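## Task

Carry the foam block from the desk and leave it resting on top of the low shelf beneath the yellow sign. The robot must not tip over or finish leaning. The block only counts if it stays there without the robot supporting it.

## Robot and tools

ROBOT. A wheeled base with a lifting column that carries two 6-joint arms (left, right), each with a two-finger gripper, plus a tilting head. Shoulder height S = 0.90 m + column_m. Folded, the robot is 0.73 m long, 0.62 m wide, S + 0.43 m tall; its front sits 0.40 m ahead of the column. The base drives straight or turns in place; it cannot slide sideways. Loose objects may occasionally get nudged by the scene.

FRAMES. Base frame: origin on the floor under the column between the drive wheels; x forward, y left, z up. left_hand and right_hand are reported in it: the point where the fingers meet (tips reach 8 mm further). The hand's z axis runs along the fingers (quat_wxyz maps (0,0,1) onto it), its y axis across the opening. Odometry frame = base frame at scene start; base_odometry counts wheel turns only, so slip shows up as travel. Heading is left-positive, range -3.142 to 3.142.

execute_actions. Argument actions: a list holding zero or one action. An action may contain base, joints, optional speeds; all start together. base holds one command, a relative offset from where the base last measured itself: {"translate_m": d} metres, forward positive, -3 to 3; or {"rotate_rad": d} radians, left (counter-clockwise from above) positive, -3.2 to 3.2. joints is a dictionary of absolute targets keyed by name: column_m 0 to 0.8 (m); head_tilt_rad -0.61 to 1.308 (positive tilts down); left_/right_joint1_rad -2.879 to 2.879; joint2 0 to 3.141; joint3 0 to 3.019; joint4 -1.692 to 1.57; joint5 -1.57 to 1.57 (positive swings the hand to the robot's right); joint6 -2.094 to 2.094 (roll, clockwise seen from behind positive); left_/right_gripper_m 0 (closed) to 0.093, fingertip gap in metres. speeds caps translate_m (0.05 to 0.8 m/s) or rotate_rad (0.1 to 1 rad/s) for that action only; defaults are the maxima. A base move needing more than 8.667 s at its speed is refused. cameras: list from cam_head_left, cam_head_right, cam_left_wrist, cam_right_wrist, nav_camera, all; omitted/null = all, [] = none. Unknown keys or out-of-range values reject the whole call. Joints you omit may keep pursuing earlier targets. After a reported stop, further motion calls in the same reply are skipped.

wait(seconds 0 to 10): commands nothing, returns state and images. zoom_image(camera, region [x0,y0,x1,y1] pixels, at most 504x504) magnifies the latest full image. read_manual(section "licences") only gives licence text. finished_scene(scene): pass the current scene number; it ends that scene irreversibly and reports success.

ARM GEOMETRY (approximate). With joint1 at -1.57 (left) or 1.57 (right) and joints 5, 6 at 0, the arm lies in a forward vertical plane 0.23 m to that side. Let a = j2 - 0.35, b = 1.05 + j2 - j3, c = b - j4 (c = 1.57 means fingers straight down). Hand is 0.12 + 0.39 sin a + 0.38 cos b + 0.25 cos c ahead and S + 0.39 cos a - 0.38 sin b - 0.25 sin c up. E.g. j2,j3,j4 = 0.93, 0.78, 0.14 gives 0.60 m ahead, 0.25 m below S. Real hands land up to ~5 cm lower and nearer (~12 cm with heavy/far loads); trust the reported hand position. Reach ~1 m from the shoulder; below 0.4 m height the base housing blocks a hand closer than 0.45 m ahead. For floor level, extend fingers down 0.45-0.5 m ahead at column_m 0.3, then lower the column. Avoid moving arms with column_m below 0.3. Small target changes (under ~0.03 rad, 0.08 for joints 2 and 3) may not move a joint. For gentle contact step about 0.05 rad per call from your previous target.

GRIPPING. Fingers are 7 cm long; body behind 10 cm wide. Command an opening smaller than the object; "off_target" is then expected. A reported opening staying at least 0.002 above target means something is held. Carry loads with fingers pointing well down (about 1.2 rad or more below horizontal); light items (up to 0.2 kg) tolerate flatter angles.

RESULTS. base_status/joint_status per motion: done, off_target, contact_stop (base stalled, or column touched something: it then refuses to go down until raised 0.2 m), time_out, not_followed ("joint command not followed" plus cause: a self-collision check withheld arm targets; back those joints off 0.05 rad or move the other arm). on_its_own lists uncommanded behaviour; "held at" is a held target. motor_effort gives wheel motor effort in percent (bracket = peak). turned_by_wheels vs turned_by_imu disagreeing by over ~4% and 0.05 rad means a collision or slip. base_tilt in degrees (forward, right). wheel_motors_off = 1 when overload has cut the wheels.

CAMERAS. Head cameras look ahead, down by head_tilt_rad. Wrist cameras (fisheye) sit behind the fingers looking along them, angled 0.62 rad toward the hand's +x; with the hand pointing down and forward, picture top is farther ahead. nav_camera is at the base front, 0.23 m high.

AVOID. Arms striking or pressing each other; long hard pushes of arm or base (motor heat faults drop the arm; ~3 s of base pushing cuts the wheels); driving a table edge into the column (tables 0.30 m up to 0.26 m below S clear the housing). After a base stall, reverse 0.05 m before turning. To relieve a pushing arm, resend its reported positions as targets. Don't drop, slam or knock objects over.

Each tool is called after "Request:" by a JSON object that holds its "api" and its "payload", one argument or row to a line.

## Session

Request:
{"api": "execute_actions", "payload": {
  "actions": [
    {"joints":{"head_tilt_rad":0.4}}
  ],
  "cameras": ["cam_head_left","nav_camera"]
}}

Scene clock: 0.83 s.
base_odometry: x=+0.000 y=+0.000 heading=+0.000 (m, m, rad; odometry frame)
turned_by_wheels: +0.000 (rad since the last result)
turned_by_imu: +0.000 (rad since the last result)
base_tilt: forward=-0.4 right=+0.6 (deg)
base_status: not commanded
joint_positions: column_m=+0.555 head_tilt_rad=+0.419 left_joint1_rad=-1.585 left_joint2_rad=+0.855 left_joint3_rad=+0.426 left_joint4_rad=-0.925 left_joint5_rad=+0.027 left_joint6_rad=-0.044 left_gripper_m=+0.095 right_joint1_rad=+1.554 right_joint2_rad=+0.885 right_joint3_rad=+0.403 right_joint4_rad=-0.933 right_joint5_rad=+0.012 right_joint6_rad=-0.011 right_gripper_m=+0.095
joint_status: all done
wheel_motors_off: 0
motor_effort: left_wheel=+1(2) right_wheel=+1(1) (%)
left_hand: x=+0.1658 y=+0.2167 z=+1.2473 quat_wxyz=(+0.404, +0.020, -0.915, +0.008) (m; base frame)
right_hand: x=+0.1462 y=-0.2310 z=+1.2514 quat_wxyz=(+0.431, +0.001, -0.902, +0.008) (m; base frame)
pictures: cam_head_left, nav_camera
camera_calibration (this result's frames):
cam_head_left: T_world_to_cam=[[0.0906031, -0.995869, -0.00602253, 0.0537452], [-0.444195, -0.0349984, -0.895246, 1.41406], [0.891337, 0.0837872, -0.445531, 0.568189], [0, 0, 0, 1]] pos_world=[0.116801, 0.055406, 1.5194]
Images, in order (width x height): cam_head_left 896x504, nav_camera 896x504.

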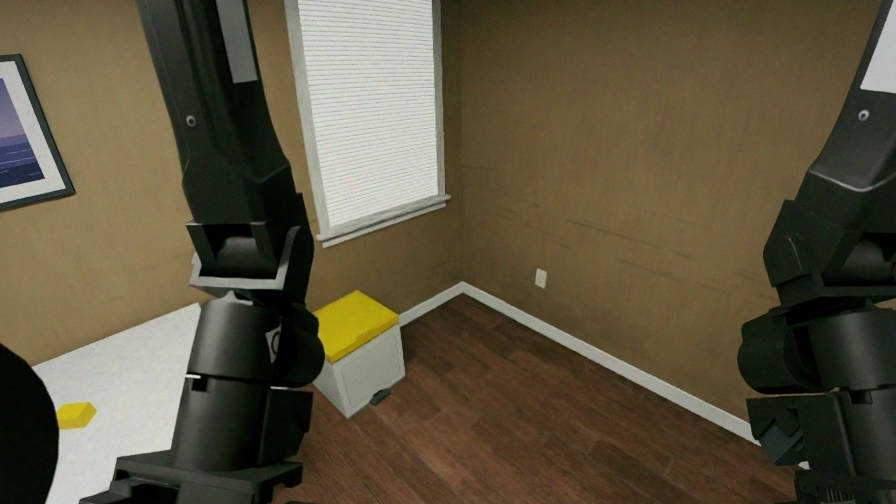

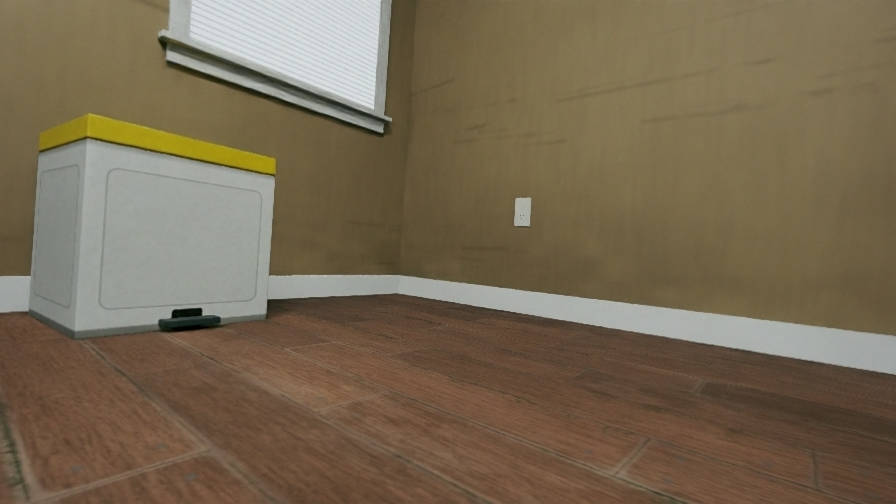

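Request:
{"api": "execute_actions", "payload": {
  "actions": [
    {"base":{"rotate_rad":1.05},"joints":{"head_tilt_rad":0.7}}
  ],
  "cameras": ["cam_head_left","cam_head_right","cam_left_wrist"]
}}

Scene clock: 7.40 s.
base_odometry: x=+0.000 y=+0.000 heading=+1.048 (m, m, rad; odometry frame)
turned_by_wheels: +1.048 (rad since the last result)
turned_by_imu: +1.040 (rad since the last result)
base_tilt: forward=-0.3 right=+0.6 (deg)
base_status: done
joint_positions: column_m=+0.555 head_tilt_rad=+0.702 left_joint1_rad=-1.585 left_joint2_rad=+0.855 left_joint3_rad=+0.426 left_joint4_rad=-0.925 left_joint5_rad=+0.027 left_joint6_rad=-0.044 left_gripper_m=+0.095 right_joint1_rad=+1.554 right_joint2_rad=+0.885 right_joint3_rad=+0.403 right_joint4_rad=-0.933 right_joint5_rad=+0.012 right_joint6_rad=-0.011 right_gripper_m=+0.095
joint_status: all done
wheel_motors_off: 0
motor_effort: left_wheel=-6(41) right_wheel=+9(48) (%)
left_hand: x=+0.1658 y=+0.2167 z=+1.2473 quat_wxyz=(+0.404, +0.020, -0.915, +0.008) (m; base frame)
right_hand: x=+0.1462 y=-0.2310 z=+1.2514 quat_wxyz=(+0.431, +0.001, -0.902, +0.008) (m; base frame)
pictures: cam_head_left, cam_head_right, cam_left_wrist
camera_calibration (this result's frames):
cam_head_left: T_world_to_cam=[[0.0852983, -0.995869, -0.0311349, 0.0927065], [-0.676962, -0.0349984, -0.735186, 1.17906], [0.731059, 0.0837872, -0.677151, 0.93311], [0, 0, 0, 1]] pos_world=[0.108113, 0.055406, 1.50157]
cam_head_right: T_world_to_cam=[[0.0748964, -0.996641, -0.0331338, -0.00383348], [-0.675842, -0.0263009, -0.736577, 1.17992], [0.733231, 0.0775601, -0.675542, 0.92247], [0, 0, 0, 1]] pos_world=[0.121346, -0.0443345, 1.49214]
Images, in order (width x height): cam_head_left 896x504, cam_head_right 896x504, cam_left_wrist 616x616.

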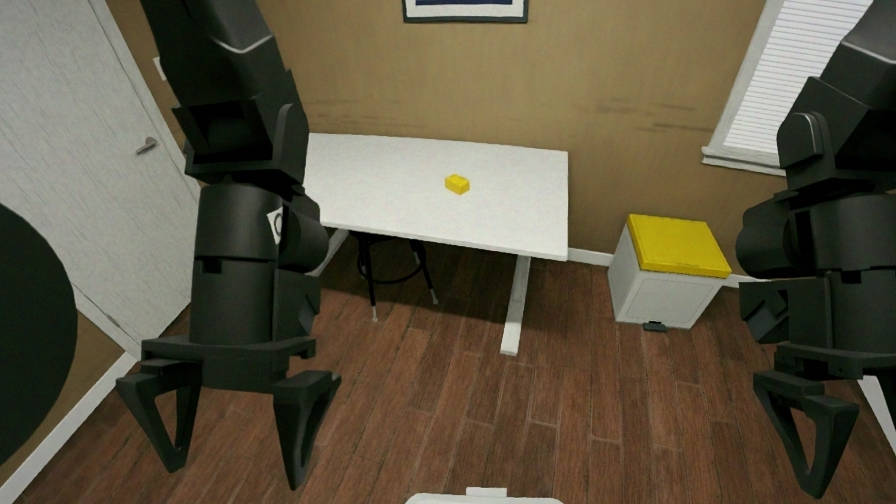

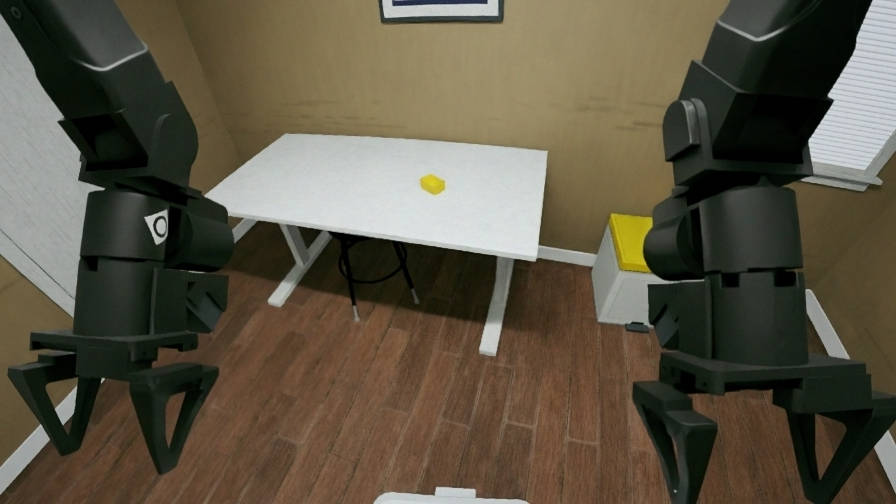

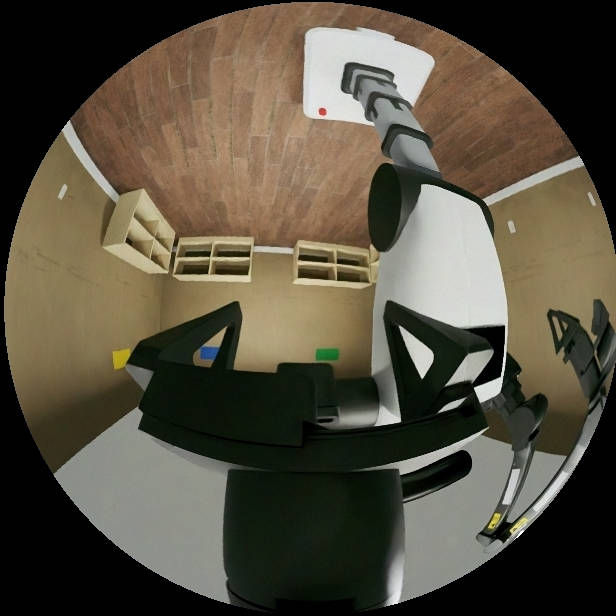

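Request:
{"api": "execute_actions", "payload": {
  "actions": [
    {"base":{"rotate_rad":-0.065},"joints":{"head_tilt_rad":0.95,"left_joint1_rad":-1.57,"left_joint2_rad":1.7,"left_joint3_rad":1.75,"left_joint4_rad":-0.55,"left_joint5_rad":0,"left_joint6_rad":0}}
  ],
  "cameras": []
}}

Request:
{"api": "execute_actions", "payload": {
  "actions": [
    {"base":{"translate_m":0.55}}
  ],
  "cameras": ["cam_head_left","cam_head_right","cam_left_wrist"]
}}

Scene clock: 20.77 s.
base_odometry: x=+0.000 y=+0.000 heading=+0.985 (m, m, rad; odometry frame)
turned_by_wheels: -0.063 (rad since the last result)
turned_by_imu: -0.065 (rad since the last result)
base_tilt: forward=-0.3 right=+0.7 (deg)
base_status: done
joint_positions: column_m=+0.555 head_tilt_rad=+0.950 left_joint1_rad=-1.578 left_joint2_rad=+1.699 left_joint3_rad=+1.746 left_joint4_rad=-0.555 left_joint5_rad=+0.004 left_joint6_rad=-0.009 left_gripper_m=+0.095 right_joint1_rad=+1.554 right_joint2_rad=+0.885 right_joint3_rad=+0.403 right_joint4_rad=-0.933 right_joint5_rad=+0.012 right_joint6_rad=-0.011 right_gripper_m=+0.095
joint_status: all done
wheel_motors_off: 0
motor_effort: left_wheel=+10(15) right_wheel=-10(18) (%)
left_hand: x=+0.7102 y=+0.2188 z=+0.9734 quat_wxyz=(-0.008, +0.003, -1.000, +0.005) (m; base frame)
right_hand: x=+0.1460 y=-0.2310 z=+1.2514 quat_wxyz=(+0.431, +0.001, -0.902, +0.008) (m; base frame)
pictures: none
No camera images: the call's "cameras" was empty. Leave "cameras" out to get every camera's image.

Scene clock: 23.47 s.
base_odometry: x=+0.304 y=+0.459 heading=+0.987 (m, m, rad; odometry frame)
turned_by_wheels: +0.002 (rad since the last result)
turned_by_imu: +0.000 (rad since the last result)
base_tilt: forward=-0.5 right=+0.6 (deg)
base_status: done
joint_positions: column_m=+0.555 head_tilt_rad=+0.951 left_joint1_rad=-1.577 left_joint2_rad=+1.699 left_joint3_rad=+1.745 left_joint4_rad=-0.555 left_joint5_rad=+0.004 left_joint6_rad=-0.009 left_gripper_m=+0.095 right_joint1_rad=+1.554 right_joint2_rad=+0.884 right_joint3_rad=+0.404 right_joint4_rad=-0.933 right_joint5_rad=+0.012 right_joint6_rad=-0.011 right_gripper_m=+0.095
joint_status: not commanded
wheel_motors_off: 0
motor_effort: left_wheel=+2(58) right_wheel=-1(51) (%)
left_hand: x=+0.7094 y=+0.2191 z=+0.9731 quat_wxyz=(-0.008, +0.003, -1.000, +0.005) (m; base frame)
right_hand: x=+0.1467 y=-0.2311 z=+1.2512 quat_wxyz=(+0.430, +0.001, -0.903, +0.008) (m; base frame)
pictures: cam_head_left, cam_head_right, cam_left_wrist
camera_calibration (this result's frames):
cam_head_left: T_world_to_cam=[[0.07502, -0.995869, -0.0511585, 0.124075], [-0.836992, -0.0349984, -0.546094, 0.895687], [0.542048, 0.0837872, -0.83616, 1.18758], [0, 0, 0, 1]] pos_world=[0.0966494, 0.055406, 1.48849]
cam_head_right: T_world_to_cam=[[0.0644459, -0.996641, -0.0505375, 0.0235067], [-0.836249, -0.0263009, -0.547718, 0.896928], [0.544549, 0.0775601, -0.835135, 1.17782], [0, 0, 0, 1]] pos_world=[0.107158, -0.0443345, 1.47609]
cam_left_wrist: T_world_to_cam=[[0.00284734, -0.999941, -0.010493, 0.228006], [-0.816936, -0.00837754, 0.576668, 0.0254766], [-0.576722, 0.0069301, -0.816911, 1.33105], [0, 0, 0, 1]] pos_world=[0.78781, 0.218982, 1.07505]
Images, in order (width x height): cam_head_left 896x504, cam_head_right 896x504, cam_left_wrist 616x616.

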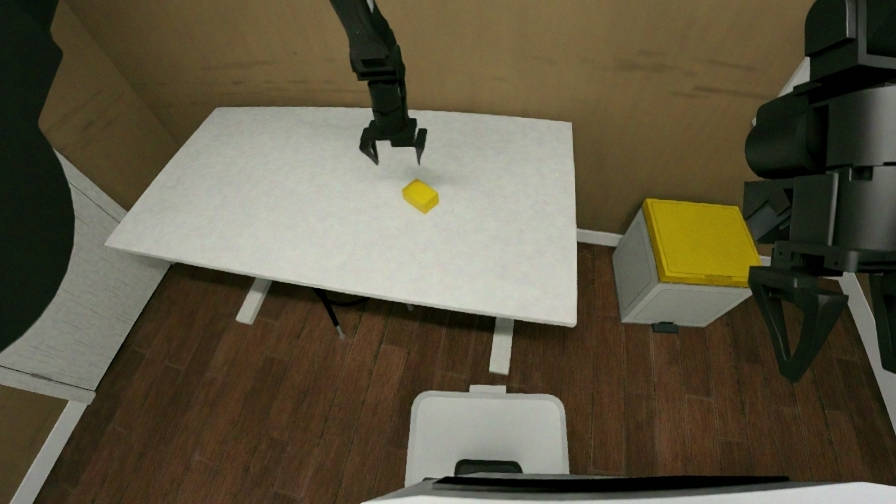

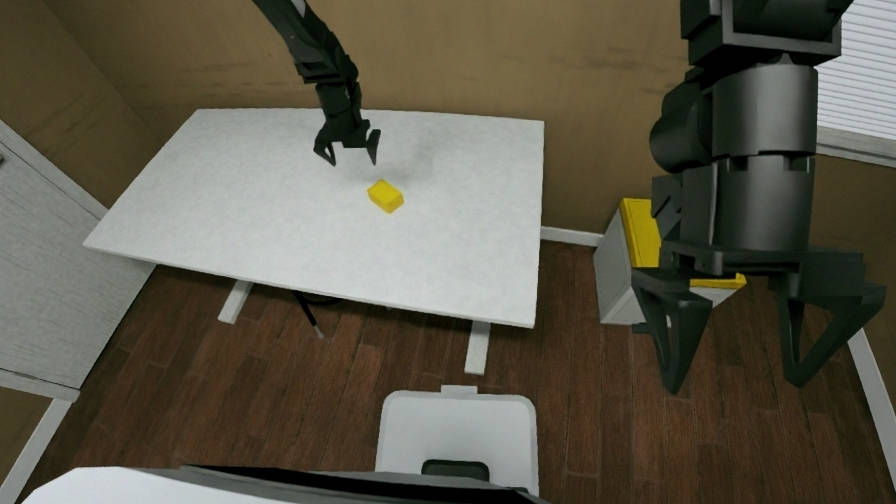

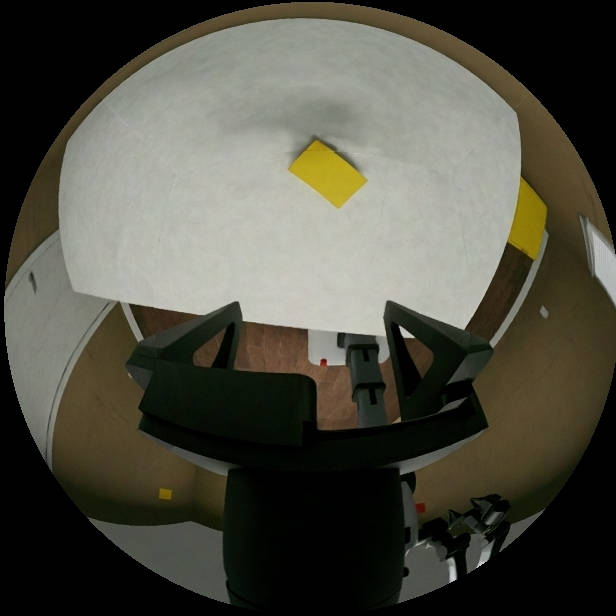

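Request:
{"api": "execute_actions", "payload": {
  "actions": [
    {"base":{"translate_m":0.04},"joints":{"column_m":0.41,"left_joint1_rad":-1.61,"left_joint2_rad":1.765,"left_joint3_rad":1.98,"left_joint4_rad":-0.735,"left_joint6_rad":-0.9}}
  ],
  "cameras": ["cam_head_left","cam_left_wrist"]
}}

Scene clock: 38.60 s.
base_odometry: x=+0.326 y=+0.492 heading=+0.988 (m, m, rad; odometry frame)
turned_by_wheels: +0.001 (rad since the last result)
turned_by_imu: -0.001 (rad since the last result)
base_tilt: forward=-0.4 right=+0.6 (deg)
base_status: done
joint_positions: column_m=+0.410 head_tilt_rad=+0.951 left_joint1_rad=-1.608 left_joint2_rad=+1.762 left_joint3_rad=+1.971 left_joint4_rad=-0.725 left_joint5_rad=+0.003 left_joint6_rad=-0.890 left_gripper_m=+0.095 right_joint1_rad=+1.554 right_joint2_rad=+0.883 right_joint3_rad=+0.403 right_joint4_rad=-0.933 right_joint5_rad=+0.012 right_joint6_rad=-0.011 right_gripper_m=+0.095
joint_status: all done
wheel_motors_off: 0
motor_effort: left_wheel=+2(33) right_wheel=-2(39) (%)
left_hand: x=+0.7612 y=+0.1960 z=+0.8426 quat_wxyz=(+0.004, +0.422, -0.906, +0.018) (m; base frame)
right_hand: x=+0.1465 y=-0.2310 z=+1.1065 quat_wxyz=(+0.430, +0.001, -0.903, +0.008) (m; base frame)
pictures: cam_head_left, cam_left_wrist
camera_calibration (this result's frames):
cam_head_left: T_world_to_cam=[[0.0750142, -0.995869, -0.0511669, 0.116677], [-0.837054, -0.0349984, -0.546, 0.816462], [0.541954, 0.0837872, -0.836221, 1.06656], [0, 0, 0, 1]] pos_world=[0.0966435, 0.055406, 1.34364]
cam_left_wrist: T_world_to_cam=[[0.76348, -0.645766, 0.00916265, -0.461624], [-0.517409, -0.603112, 0.607079, 0.00584171], [-0.386505, -0.468234, -0.794589, 1.18404], [0, 0, 0, 1]] pos_world=[0.8131, 0.259829, 0.941508]
Images, in order (width x height): cam_head_left 896x504, cam_left_wrist 616x616.

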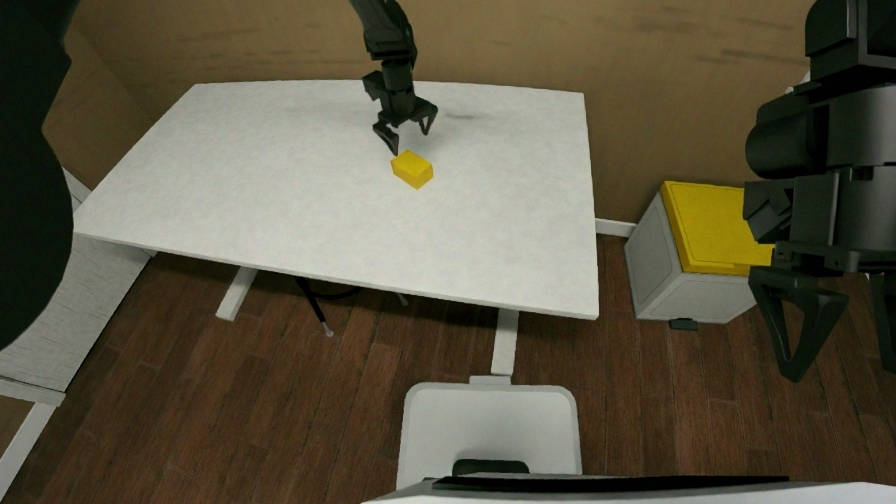

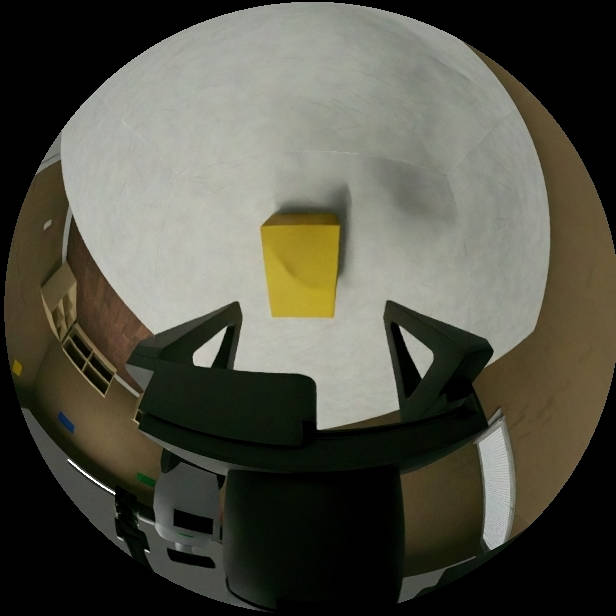

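Request:
{"api": "execute_actions", "payload": {
  "actions": [
    {"base":{"translate_m":-0.02},"joints":{"column_m":0.325}}
  ],
  "cameras": ["cam_head_left","cam_left_wrist"]
}}

Scene clock: 64.37 s.
base_odometry: x=+0.315 y=+0.475 heading=+0.988 (m, m, rad; odometry frame)
turned_by_wheels: +0.000 (rad since the last result)
turned_by_imu: -0.001 (rad since the last result)
base_tilt: forward=-0.5 right=+0.4 (deg)
base_status: done
joint_positions: column_m=+0.325 head_tilt_rad=+0.952 left_joint1_rad=-1.608 left_joint2_rad=+1.762 left_joint3_rad=+1.971 left_joint4_rad=-0.727 left_joint5_rad=+0.003 left_joint6_rad=-0.890 left_gripper_m=+0.095 right_joint1_rad=+1.554 right_joint2_rad=+0.881 right_joint3_rad=+0.403 right_joint4_rad=-0.933 right_joint5_rad=+0.012 right_joint6_rad=-0.011 right_gripper_m=+0.095
joint_status: all done
wheel_motors_off: 0
motor_effort: left_wheel=+0(29) right_wheel=+0(37) (%)
left_hand: x=+0.7606 y=+0.1960 z=+0.7576 quat_wxyz=(+0.005, +0.422, -0.906, +0.017) (m; base frame)
right_hand: x=+0.1465 y=-0.2310 z=+1.0217 quat_wxyz=(+0.430, +0.001, -0.903, +0.008) (m; base frame)
pictures: cam_head_left, cam_left_wrist
camera_calibration (this result's frames):
cam_head_left: T_world_to_cam=[[0.0749915, -0.995869, -0.0512002, 0.112373], [-0.837296, -0.0349984, -0.545629, 0.769582], [0.541583, 0.0837872, -0.836462, 0.995823], [0, 0, 0, 1]] pos_world=[0.0966203, 0.055406, 1.25863]
cam_left_wrist: T_world_to_cam=[[0.763692, -0.645541, 0.00708394, -0.458966], [-0.515601, -0.603293, 0.608435, 0.0547412], [-0.388496, -0.46831, -0.793572, 1.11701], [0, 0, 0, 1]] pos_world=[0.81269, 0.259852, 0.856376]
Images, in order (width x height): cam_head_left 896x504, cam_left_wrist 616x616.

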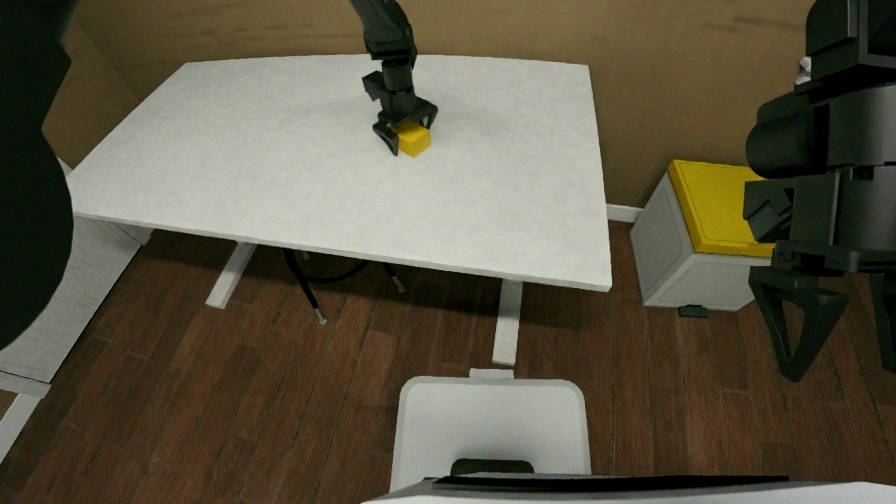

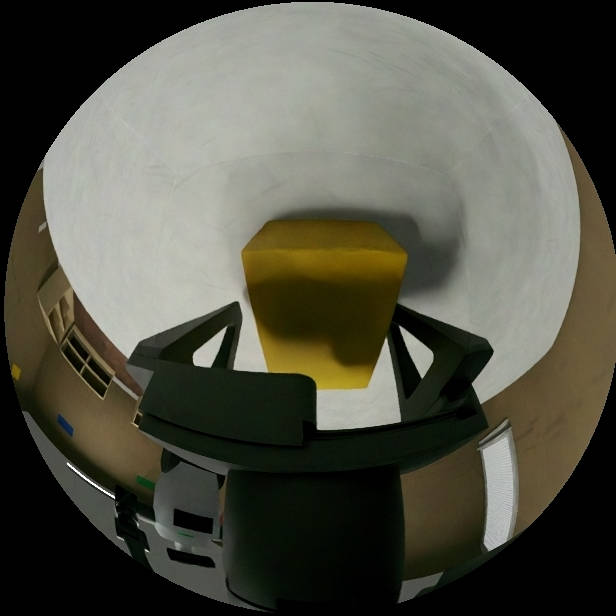

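Request:
{"api": "execute_actions", "payload": {
  "actions": [
    {"joints":{"left_gripper_m":0.04}}
  ],
  "cameras": []
}}

Request:
{"api": "execute_actions", "payload": {
  "actions": [
    {"joints":{"left_joint2_rad":1.55,"head_tilt_rad":0.5}}
  ],
  "cameras": []
}}

Request:
{"api": "execute_actions", "payload": {
  "actions": [
    {"base":{"translate_m":-1.5},"joints":{"left_joint2_rad":1.2,"left_joint3_rad":1.4,"left_joint6_rad":0,"left_joint1_rad":-1.57}}
  ],
  "cameras": []
}}

Request:
{"api": "execute_actions", "payload": {
  "actions": [
    {"base":{"rotate_rad":2.0}}
  ],
  "cameras": ["cam_head_left","cam_head_right","nav_camera"]
}}

Scene clock: 77.70 s.
base_odometry: x=+0.315 y=+0.475 heading=+0.988 (m, m, rad; odometry frame)
turned_by_wheels: +0.000 (rad since the last result)
turned_by_imu: -0.001 (rad since the last result)
base_tilt: forward=-0.3 right=+0.5 (deg)
base_status: not commanded
joint_positions: column_m=+0.325 head_tilt_rad=+0.952 left_joint1_rad=-1.608 left_joint2_rad=+1.762 left_joint3_rad=+1.971 left_joint4_rad=-0.727 left_joint5_rad=+0.003 left_joint6_rad=-0.890 left_gripper_m=+0.059 right_joint1_rad=+1.554 right_joint2_rad=+0.881 right_joint3_rad=+0.403 right_joint4_rad=-0.933 right_joint5_rad=+0.012 right_joint6_rad=-0.011 right_gripper_m=+0.095
joint_status: left_gripper_m off_target (ended at +0.059, target +0.040)
wheel_motors_off: 0
motor_effort: left_wheel=+1(0) right_wheel=+0(0) (%)
left_hand: x=+0.7606 y=+0.1961 z=+0.7576 quat_wxyz=(+0.005, +0.422, -0.906, +0.017) (m; base frame)
right_hand: x=+0.1465 y=-0.2310 z=+1.0217 quat_wxyz=(+0.430, +0.001, -0.903, +0.008) (m; base frame)
pictures: none
No camera images: the call's "cameras" was empty. Leave "cameras" out to get every camera's image.

Scene clock: 79.00 s.
base_odometry: x=+0.315 y=+0.475 heading=+0.988 (m, m, rad; odometry frame)
turned_by_wheels: +0.000 (rad since the last result)
turned_by_imu: +0.000 (rad since the last result)
base_tilt: forward=-0.4 right=+0.6 (deg)
base_status: not commanded
joint_positions: column_m=+0.325 head_tilt_rad=+0.518 left_joint1_rad=-1.608 left_joint2_rad=+1.535 left_joint3_rad=+1.973 left_joint4_rad=-0.729 left_joint5_rad=+0.003 left_joint6_rad=-0.890 left_gripper_m=+0.059 right_joint1_rad=+1.554 right_joint2_rad=+0.881 right_joint3_rad=+0.403 right_joint4_rad=-0.933 right_joint5_rad=+0.012 right_joint6_rad=-0.011 right_gripper_m=+0.095
joint_status: all done
wheel_motors_off: 0
motor_effort: left_wheel=-1(1) right_wheel=+0(0) (%)
left_hand: x=+0.8505 y=+0.1994 z=+0.9135 quat_wxyz=(-0.097, +0.421, -0.900, +0.067) (m; base frame)
right_hand: x=+0.1465 y=-0.2310 z=+1.0217 quat_wxyz=(+0.430, +0.001, -0.903, +0.008) (m; base frame)
pictures: none
No camera images: the call's "cameras" was empty. Leave "cameras" out to get every camera's image.

Scene clock: 82.93 s.
base_odometry: x=-0.510 y=-0.777 heading=+0.989 (m, m, rad; odometry frame)
turned_by_wheels: +0.002 (rad since the last result)
turned_by_imu: +0.004 (rad since the last result)
base_tilt: forward=-0.3 right=+0.5 (deg)
base_status: done
joint_positions: column_m=+0.325 head_tilt_rad=+0.518 left_joint1_rad=-1.570 left_joint2_rad=+1.197 left_joint3_rad=+1.394 left_joint4_rad=-0.729 left_joint5_rad=+0.003 left_joint6_rad=-0.010 left_gripper_m=+0.059 right_joint1_rad=+1.554 right_joint2_rad=+0.882 right_joint3_rad=+0.401 right_joint4_rad=-0.933 right_joint5_rad=+0.012 right_joint6_rad=-0.011 right_gripper_m=+0.095
joint_status: all done
wheel_motors_off: 0
motor_effort: left_wheel=+1(39) right_wheel=-1(61) (%)
left_hand: x=+0.6630 y=+0.2244 z=+0.9479 quat_wxyz=(+0.005, +0.005, -1.000, +0.001) (m; base frame)
right_hand: x=+0.1456 y=-0.2310 z=+1.0220 quat_wxyz=(+0.430, +0.001, -0.903, +0.008) (m; base frame)
pictures: none
No camera images: the call's "cameras" was empty. Leave "cameras" out to get every camera's image.

Scene clock: 86.63 s.
base_odometry: x=-0.510 y=-0.777 heading=+2.988 (m, m, rad; odometry frame)
turned_by_wheels: +1.998 (rad since the last result)
turned_by_imu: +1.986 (rad since the last result)
base_tilt: forward=-0.3 right=+0.5 (deg)
base_status: done
joint_positions: column_m=+0.325 head_tilt_rad=+0.518 left_joint1_rad=-1.570 left_joint2_rad=+1.197 left_joint3_rad=+1.394 left_joint4_rad=-0.729 left_joint5_rad=+0.003 left_joint6_rad=-0.010 left_gripper_m=+0.059 right_joint1_rad=+1.554 right_joint2_rad=+0.882 right_joint3_rad=+0.402 right_joint4_rad=-0.933 right_joint5_rad=+0.012 right_joint6_rad=-0.011 right_gripper_m=+0.095
joint_status: not commanded
wheel_motors_off: 0
motor_effort: left_wheel=-8(31) right_wheel=+9(56) (%)
left_hand: x=+0.6630 y=+0.2246 z=+0.9479 quat_wxyz=(+0.005, +0.005, -1.000, +0.001) (m; base frame)
right_hand: x=+0.1462 y=-0.2310 z=+1.0218 quat_wxyz=(+0.430, +0.001, -0.903, +0.008) (m; base frame)
pictures: cam_head_left, cam_head_right, nav_camera
camera_calibration (this result's frames):
cam_head_left: T_world_to_cam=[[0.0895667, -0.995869, -0.0149329, 0.0640951], [-0.530361, -0.0349984, -0.847049, 1.14942], [0.843027, 0.0837872, -0.531305, 0.580665], [0, 0, 0, 1]] pos_world=[0.114353, 0.055406, 1.28309]
cam_head_right: T_world_to_cam=[[0.0797091, -0.996641, -0.0188089, -0.0304704], [-0.529005, -0.0263009, -0.848211, 1.14965], [0.844867, 0.0775601, -0.529324, 0.569923], [0, 0, 0, 1]] pos_world=[0.129093, -0.0443345, 1.27625]
Images, in order (width x height): cam_head_left 896x504, cam_head_right 896x504, nav_camera 896x504.

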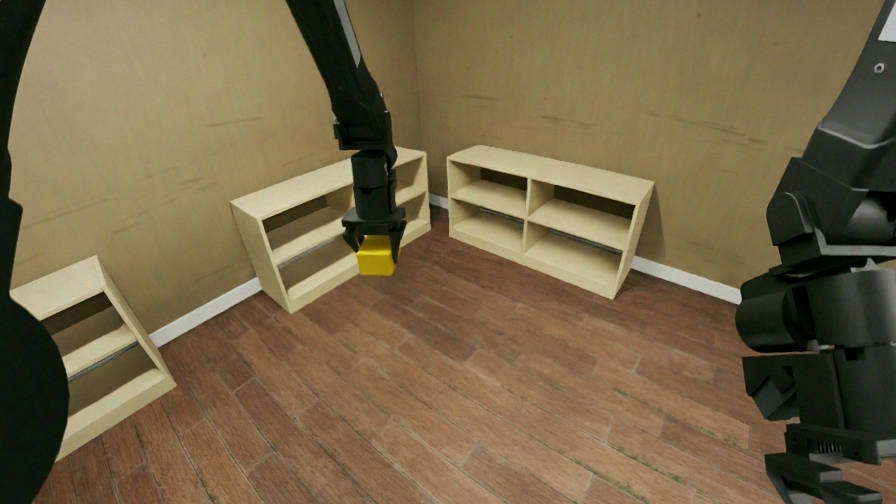

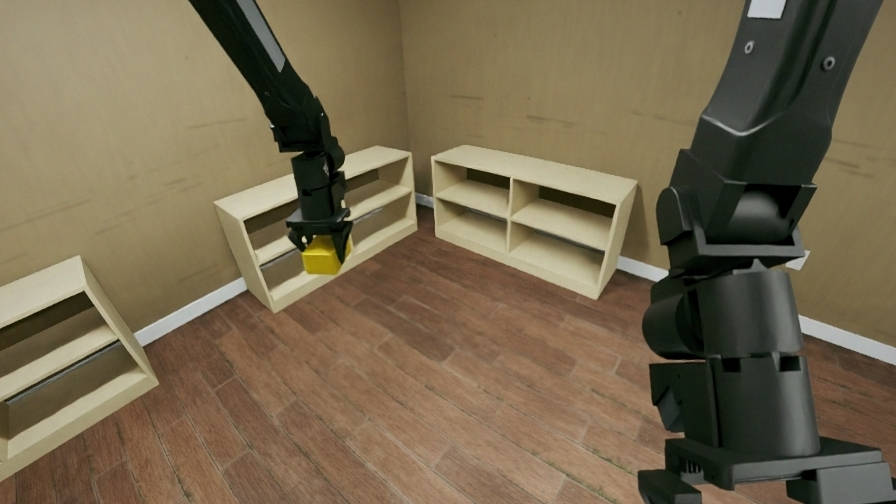

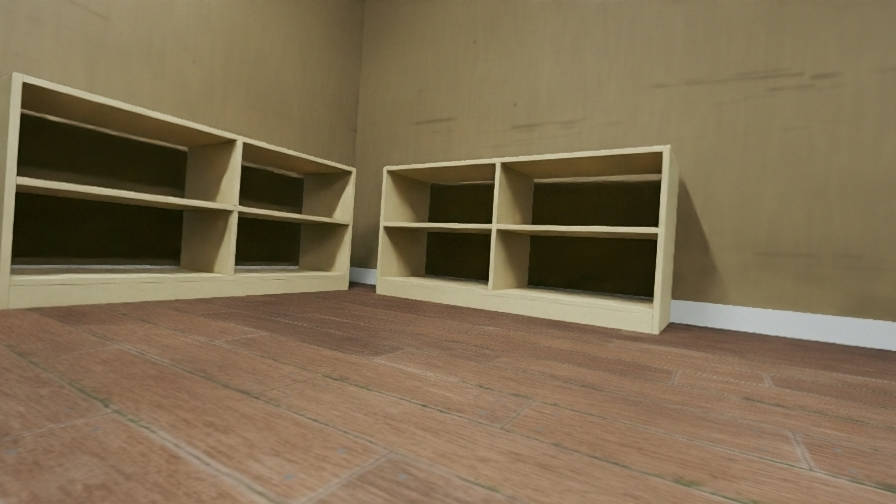

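Request:
{"api": "execute_actions", "payload": {
  "actions": [
    {"base":{"rotate_rad":-0.4},"joints":{"left_joint2_rad":1.5,"left_joint3_rad":1.7,"head_tilt_rad":0.05}}
  ],
  "cameras": ["cam_head_left"]
}}

Request:
{"api": "execute_actions", "payload": {
  "actions": [
    {"base":{"translate_m":1.3},"joints":{"column_m":0.2,"head_tilt_rad":0.85}}
  ],
  "cameras": ["cam_head_left","cam_head_right","cam_left_wrist"]
}}

Scene clock: 97.80 s.
base_odometry: x=-0.510 y=-0.777 heading=+2.590 (m, m, rad; odometry frame)
turned_by_wheels: -0.398 (rad since the last result)
turned_by_imu: -0.398 (rad since the last result)
base_tilt: forward=-0.3 right=+0.6 (deg)
base_status: done
joint_positions: column_m=+0.325 head_tilt_rad=+0.070 left_joint1_rad=-1.572 left_joint2_rad=+1.512 left_joint3_rad=+1.674 left_joint4_rad=-0.729 left_joint5_rad=+0.003 left_joint6_rad=-0.010 left_gripper_m=+0.059 right_joint1_rad=+1.554 right_joint2_rad=+0.882 right_joint3_rad=+0.402 right_joint4_rad=-0.933 right_joint5_rad=+0.012 right_joint6_rad=-0.011 right_gripper_m=+0.095
joint_status: all done
wheel_motors_off: 0
motor_effort: left_wheel=+8(27) right_wheel=-8(30) (%)
left_hand: x=+0.7084 y=+0.2233 z=+0.8373 quat_wxyz=(+0.022, +0.005, -1.000, +0.002) (m; base frame)
right_hand: x=+0.1462 y=-0.2310 z=+1.0218 quat_wxyz=(+0.430, +0.001, -0.903, +0.008) (m; base frame)
pictures: cam_head_left
camera_calibration (this result's frames):
cam_head_left: T_world_to_cam=[[0.0872019, -0.995869, 0.0253183, 0.0114405], [-0.111333, -0.0349984, -0.993167, 1.32004], [0.98995, 0.0837872, -0.113925, 0.0260984], [0, 0, 0, 1]] pos_world=[0.120131, 0.055406, 1.31371]
Images, in order (width x height): cam_head_left 896x504.

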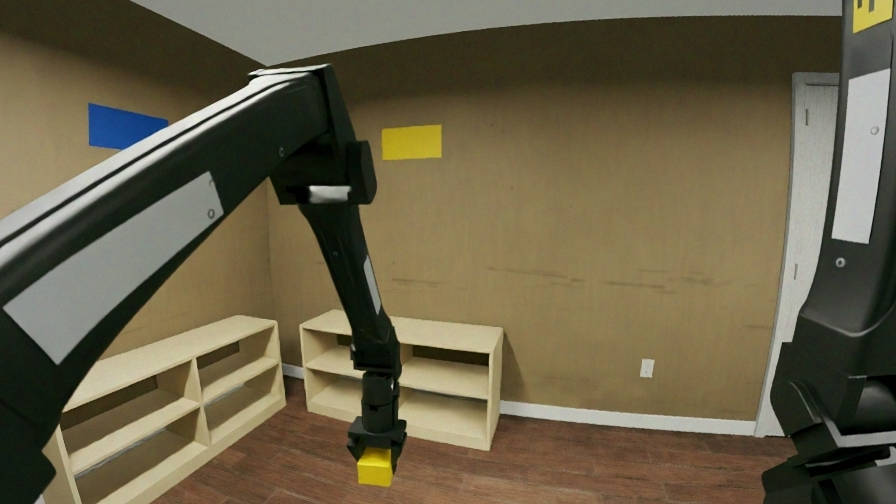

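Scene clock: 101.53 s.
base_odometry: x=-1.618 y=-0.096 heading=+2.591 (m, m, rad; odometry frame)
turned_by_wheels: +0.002 (rad since the last result)
turned_by_imu: -0.002 (rad since the last result)
base_tilt: forward=-0.4 right=+0.7 (deg)
base_status: done
joint_positions: column_m=+0.200 head_tilt_rad=+0.852 left_joint1_rad=-1.572 left_joint2_rad=+1.512 left_joint3_rad=+1.675 left_joint4_rad=-0.730 left_joint5_rad=+0.003 left_joint6_rad=-0.010 left_gripper_m=+0.059 right_joint1_rad=+1.554 right_joint2_rad=+0.881 right_joint3_rad=+0.404 right_joint4_rad=-0.933 right_joint5_rad=+0.012 right_joint6_rad=-0.011 right_gripper_m=+0.095
joint_status: all done
wheel_motors_off: 0
motor_effort: left_wheel=+2(57) right_wheel=-2(57) (%)
left_hand: x=+0.7090 y=+0.2233 z=+0.7126 quat_wxyz=(+0.022, +0.005, -1.000, +0.002) (m; base frame)
right_hand: x=+0.1475 y=-0.2311 z=+0.8964 quat_wxyz=(+0.429, +0.001, -0.903, +0.008) (m; base frame)
pictures: cam_head_left, cam_head_right, cam_left_wrist
camera_calibration (this result's frames):
cam_head_left: T_world_to_cam=[[0.079714, -0.995869, -0.0434841, 0.0965842], [-0.778848, -0.0349984, -0.626236, 0.794049], [0.622127, 0.0837872, -0.77842, 0.818378], [0, 0, 0, 1]] pos_world=[0.101609, 0.055406, 1.1385]
cam_head_right: T_world_to_cam=[[0.0691304, -0.996641, -0.0439125, -0.00251875], [-0.777948, -0.0263009, -0.627778, 0.794609], [0.624514, 0.0775601, -0.777153, 0.808703], [0, 0, 0, 1]] pos_world=[0.113292, -0.0443345, 1.12721]
cam_left_wrist: T_world_to_cam=[[0.00565283, -0.999846, -0.0166412, 0.231858], [-0.781626, -0.0147977, 0.623572, 0.118371], [-0.623722, 0.00948225, -0.781588, 1.12559], [0, 0, 0, 1]] pos_world=[0.793269, 0.2229, 0.809797]
Images, in order (width x height): cam_head_left 896x504, cam_head_right 896x504, cam_left_wrist 616x616.

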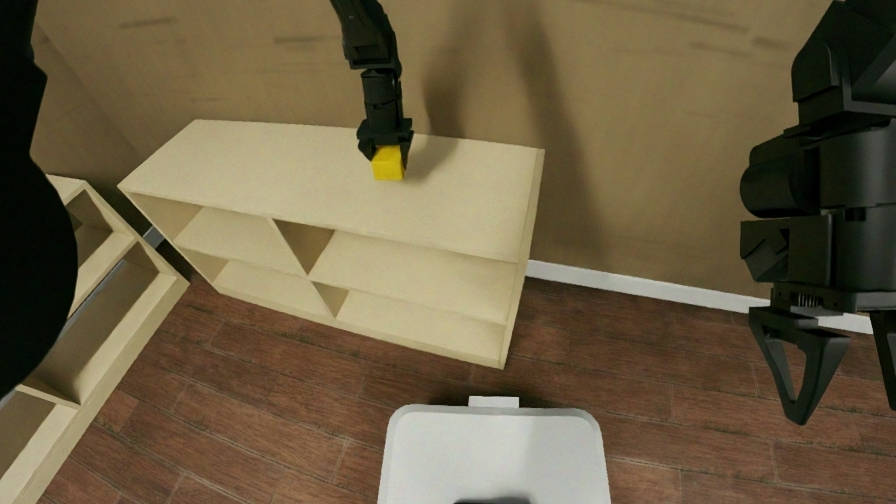

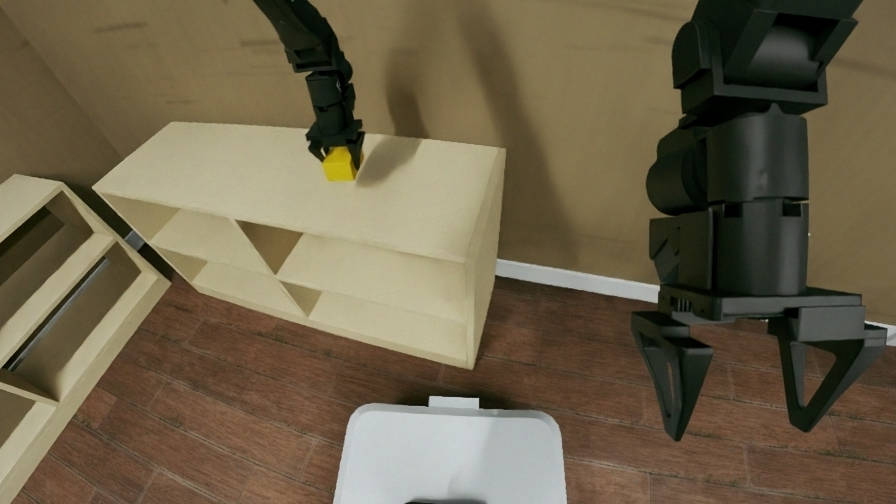

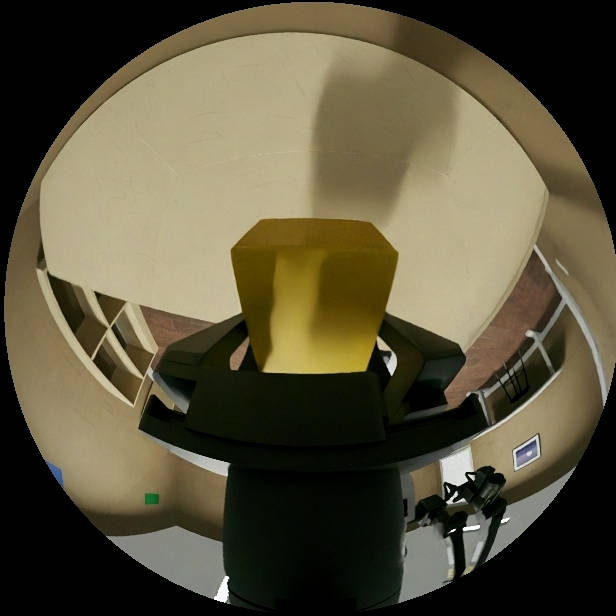

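Request:
{"api": "execute_actions", "payload": {
  "actions": [
    {"base":{"translate_m":0.03},"joints":{"column_m":0.14}}
  ],
  "cameras": ["cam_head_right","cam_left_wrist"]
}}

Scene clock: 107.77 s.
base_odometry: x=-1.643 y=-0.081 heading=+2.592 (m, m, rad; odometry frame)
turned_by_wheels: +0.001 (rad since the last result)
turned_by_imu: +0.000 (rad since the last result)
base_tilt: forward=-0.3 right=+0.6 (deg)
base_status: done
joint_positions: column_m=+0.140 head_tilt_rad=+0.852 left_joint1_rad=-1.572 left_joint2_rad=+1.512 left_joint3_rad=+1.677 left_joint4_rad=-0.730 left_joint5_rad=+0.003 left_joint6_rad=-0.010 left_gripper_m=+0.059 right_joint1_rad=+1.554 right_joint2_rad=+0.881 right_joint3_rad=+0.404 right_joint4_rad=-0.933 right_joint5_rad=+0.012 right_joint6_rad=-0.011 right_gripper_m=+0.095
joint_status: all done
wheel_motors_off: 0
motor_effort: left_wheel=+2(31) right_wheel=-2(40) (%)
left_hand: x=+0.7099 y=+0.2233 z=+0.6531 quat_wxyz=(+0.021, +0.005, -1.000, +0.002) (m; base frame)
right_hand: x=+0.1474 y=-0.2311 z=+0.8365 quat_wxyz=(+0.429, +0.001, -0.903, +0.008) (m; base frame)
pictures: cam_head_right, cam_left_wrist
camera_calibration (this result's frames):
cam_head_right: T_world_to_cam=[[0.0691247, -0.996641, -0.0439213, -0.00514257], [-0.778028, -0.0263009, -0.627678, 0.756843], [0.624415, 0.0775601, -0.777233, 0.76218], [0, 0, 0, 1]] pos_world=[0.113284, -0.0443345, 1.06722]
cam_left_wrist: T_world_to_cam=[[0.00567977, -0.999846, -0.0166317, 0.230836], [-0.782576, -0.0147983, 0.622379, 0.157685], [-0.622529, 0.00948057, -0.782539, 1.07942], [0, 0, 0, 1]] pos_world=[0.794059, 0.222901, 0.750387]
Images, in order (width x height): cam_head_right 896x504, cam_left_wrist 616x616.

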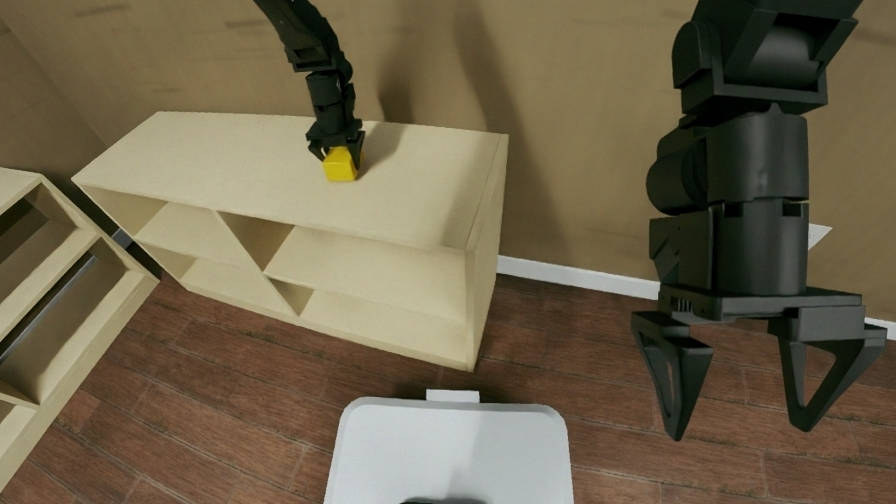

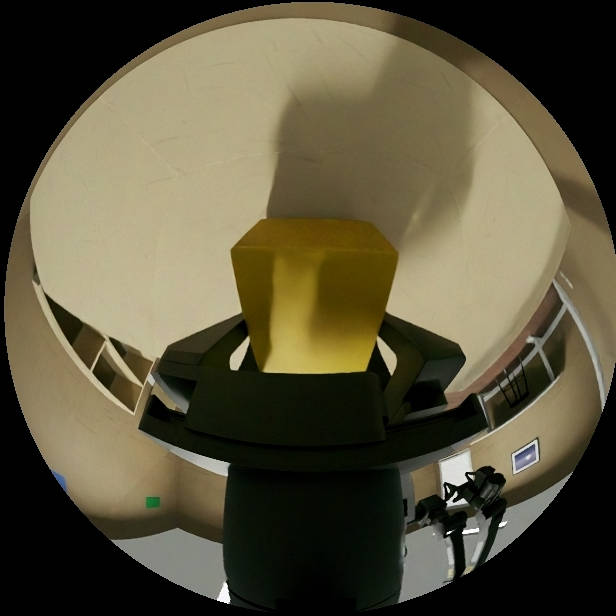

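Close.

Request:
{"api": "execute_actions", "payload": {
  "actions": [
    {"joints":{"column_m":0.115}}
  ],
  "cameras": []
}}

Request:
{"api": "execute_actions", "payload": {
  "actions": [
    {"joints":{"left_gripper_m":0.093}}
  ],
  "cameras": ["cam_left_wrist"]
}}

Request:
{"api": "execute_actions", "payload": {
  "actions": [
    {"joints":{"column_m":0.2}}
  ],
  "cameras": ["cam_head_right"]
}}

Scene clock: 120.13 s.
base_odometry: x=-1.643 y=-0.081 heading=+2.592 (m, m, rad; odometry frame)
turned_by_wheels: +0.000 (rad since the last result)
turned_by_imu: -0.001 (rad since the last result)
base_tilt: forward=-0.4 right=+0.5 (deg)
base_status: not commanded
joint_positions: column_m=+0.115 head_tilt_rad=+0.852 left_joint1_rad=-1.572 left_joint2_rad=+1.485 left_joint3_rad=+1.678 left_joint4_rad=-0.745 left_joint5_rad=+0.003 left_joint6_rad=-0.010 left_gripper_m=+0.059 right_joint1_rad=+1.554 right_joint2_rad=+0.881 right_joint3_rad=+0.404 right_joint4_rad=-0.933 right_joint5_rad=+0.012 right_joint6_rad=-0.011 right_gripper_m=+0.095
joint_status: all done
wheel_motors_off: 0
motor_effort: left_wheel=+4(5) right_wheel=-3(3) (%)
left_hand: x=+0.7173 y=+0.2233 z=+0.6446 quat_wxyz=(+0.014, +0.005, -1.000, +0.002) (m; base frame)
right_hand: x=+0.1474 y=-0.2311 z=+0.8115 quat_wxyz=(+0.429, +0.001, -0.903, +0.008) (m; base frame)
pictures: none
No camera images: the call's "cameras" was empty. Leave "cameras" out to get every camera's image.

Scene clock: 120.73 s.
base_odometry: x=-1.643 y=-0.081 heading=+2.592 (m, m, rad; odometry frame)
turned_by_wheels: +0.000 (rad since the last result)
turned_by_imu: +0.000 (rad since the last result)
base_tilt: forward=-0.3 right=+0.5 (deg)
base_status: not commanded
joint_positions: column_m=+0.115 head_tilt_rad=+0.852 left_joint1_rad=-1.572 left_joint2_rad=+1.486 left_joint3_rad=+1.678 left_joint4_rad=-0.745 left_joint5_rad=+0.003 left_joint6_rad=-0.010 left_gripper_m=+0.093 right_joint1_rad=+1.554 right_joint2_rad=+0.881 right_joint3_rad=+0.404 right_joint4_rad=-0.933 right_joint5_rad=+0.012 right_joint6_rad=-0.011 right_gripper_m=+0.095
joint_status: all done
wheel_motors_off: 0
motor_effort: left_wheel=+3(4) right_wheel=-3(3) (%)
left_hand: x=+0.7171 y=+0.2233 z=+0.6442 quat_wxyz=(+0.014, +0.005, -1.000, +0.002) (m; base frame)
right_hand: x=+0.1474 y=-0.2311 z=+0.8115 quat_wxyz=(+0.429, +0.001, -0.903, +0.008) (m; base frame)
pictures: cam_left_wrist
camera_calibration (this result's frames):
cam_left_wrist: T_world_to_cam=[[0.0059149, -0.999846, -0.0165464, 0.230436], [-0.790816, -0.0148042, 0.611875, 0.181546], [-0.612026, 0.00946596, -0.790781, 1.07476], [0, 0, 0, 1]] pos_world=[0.799986, 0.222915, 0.742627]
Images, in order (width x height): cam_left_wrist 616x616.

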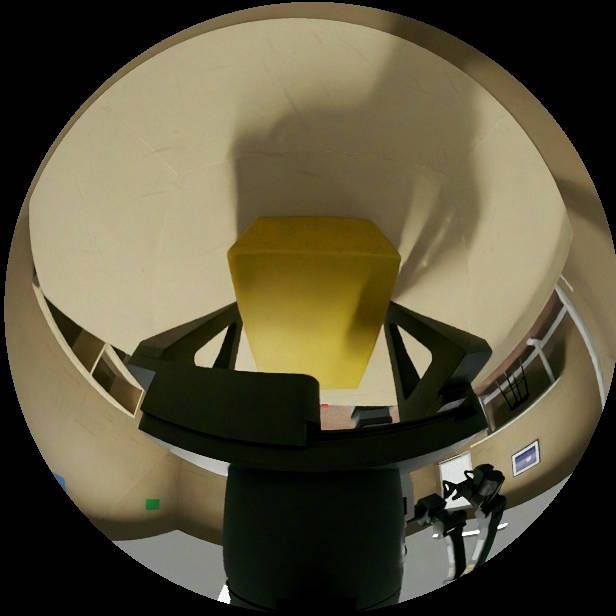

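Scene clock: 122.43 s.
base_odometry: x=-1.643 y=-0.081 heading=+2.592 (m, m, rad; odometry frame)
turned_by_wheels: +0.000 (rad since the last result)
turned_by_imu: +0.000 (rad since the last result)
base_tilt: forward=-0.3 right=+0.5 (deg)
base_status: not commanded
joint_positions: column_m=+0.200 head_tilt_rad=+0.852 left_joint1_rad=-1.572 left_joint2_rad=+1.486 left_joint3_rad=+1.678 left_joint4_rad=-0.745 left_joint5_rad=+0.003 left_joint6_rad=-0.010 left_gripper_m=+0.093 right_joint1_rad=+1.554 right_joint2_rad=+0.881 right_joint3_rad=+0.404 right_joint4_rad=-0.933 right_joint5_rad=+0.012 right_joint6_rad=-0.011 right_gripper_m=+0.095
joint_status: all done
wheel_motors_off: 0
motor_effort: left_wheel=+3(5) right_wheel=-3(3) (%)
left_hand: x=+0.7170 y=+0.2233 z=+0.7288 quat_wxyz=(+0.014, +0.005, -1.000, +0.002) (m; base frame)
right_hand: x=+0.1474 y=-0.2311 z=+0.8963 quat_wxyz=(+0.429, +0.001, -0.903, +0.008) (m; base frame)
pictures: cam_head_right
camera_calibration (this result's frames):
cam_head_right: T_world_to_cam=[[0.0691247, -0.996641, -0.0439213, -0.00251583], [-0.778028, -0.0263009, -0.627678, 0.794382], [0.624415, 0.0775601, -0.777233, 0.808663], [0, 0, 0, 1]] pos_world=[0.113284, -0.0443345, 1.12703]
Images, in order (width x height): cam_head_right 896x504.

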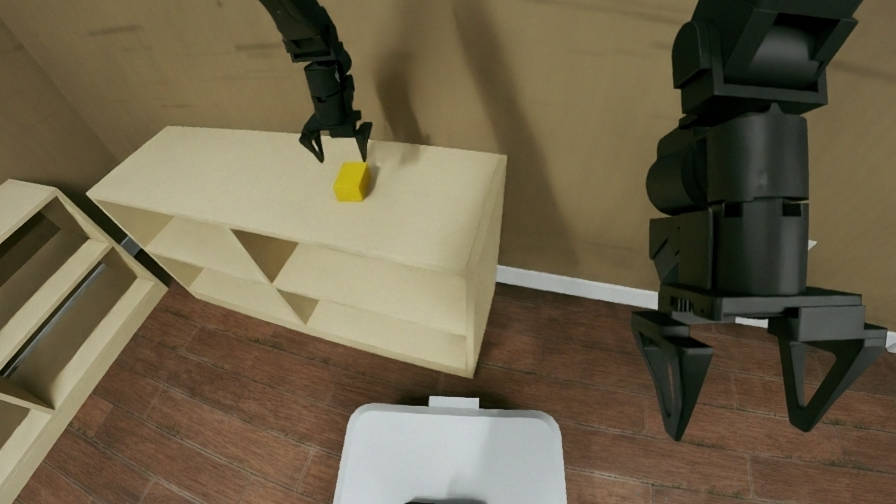

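Request:
{"api": "finished_scene", "payload": {
  "scene": 1
}}

The scene is finished: the task was done.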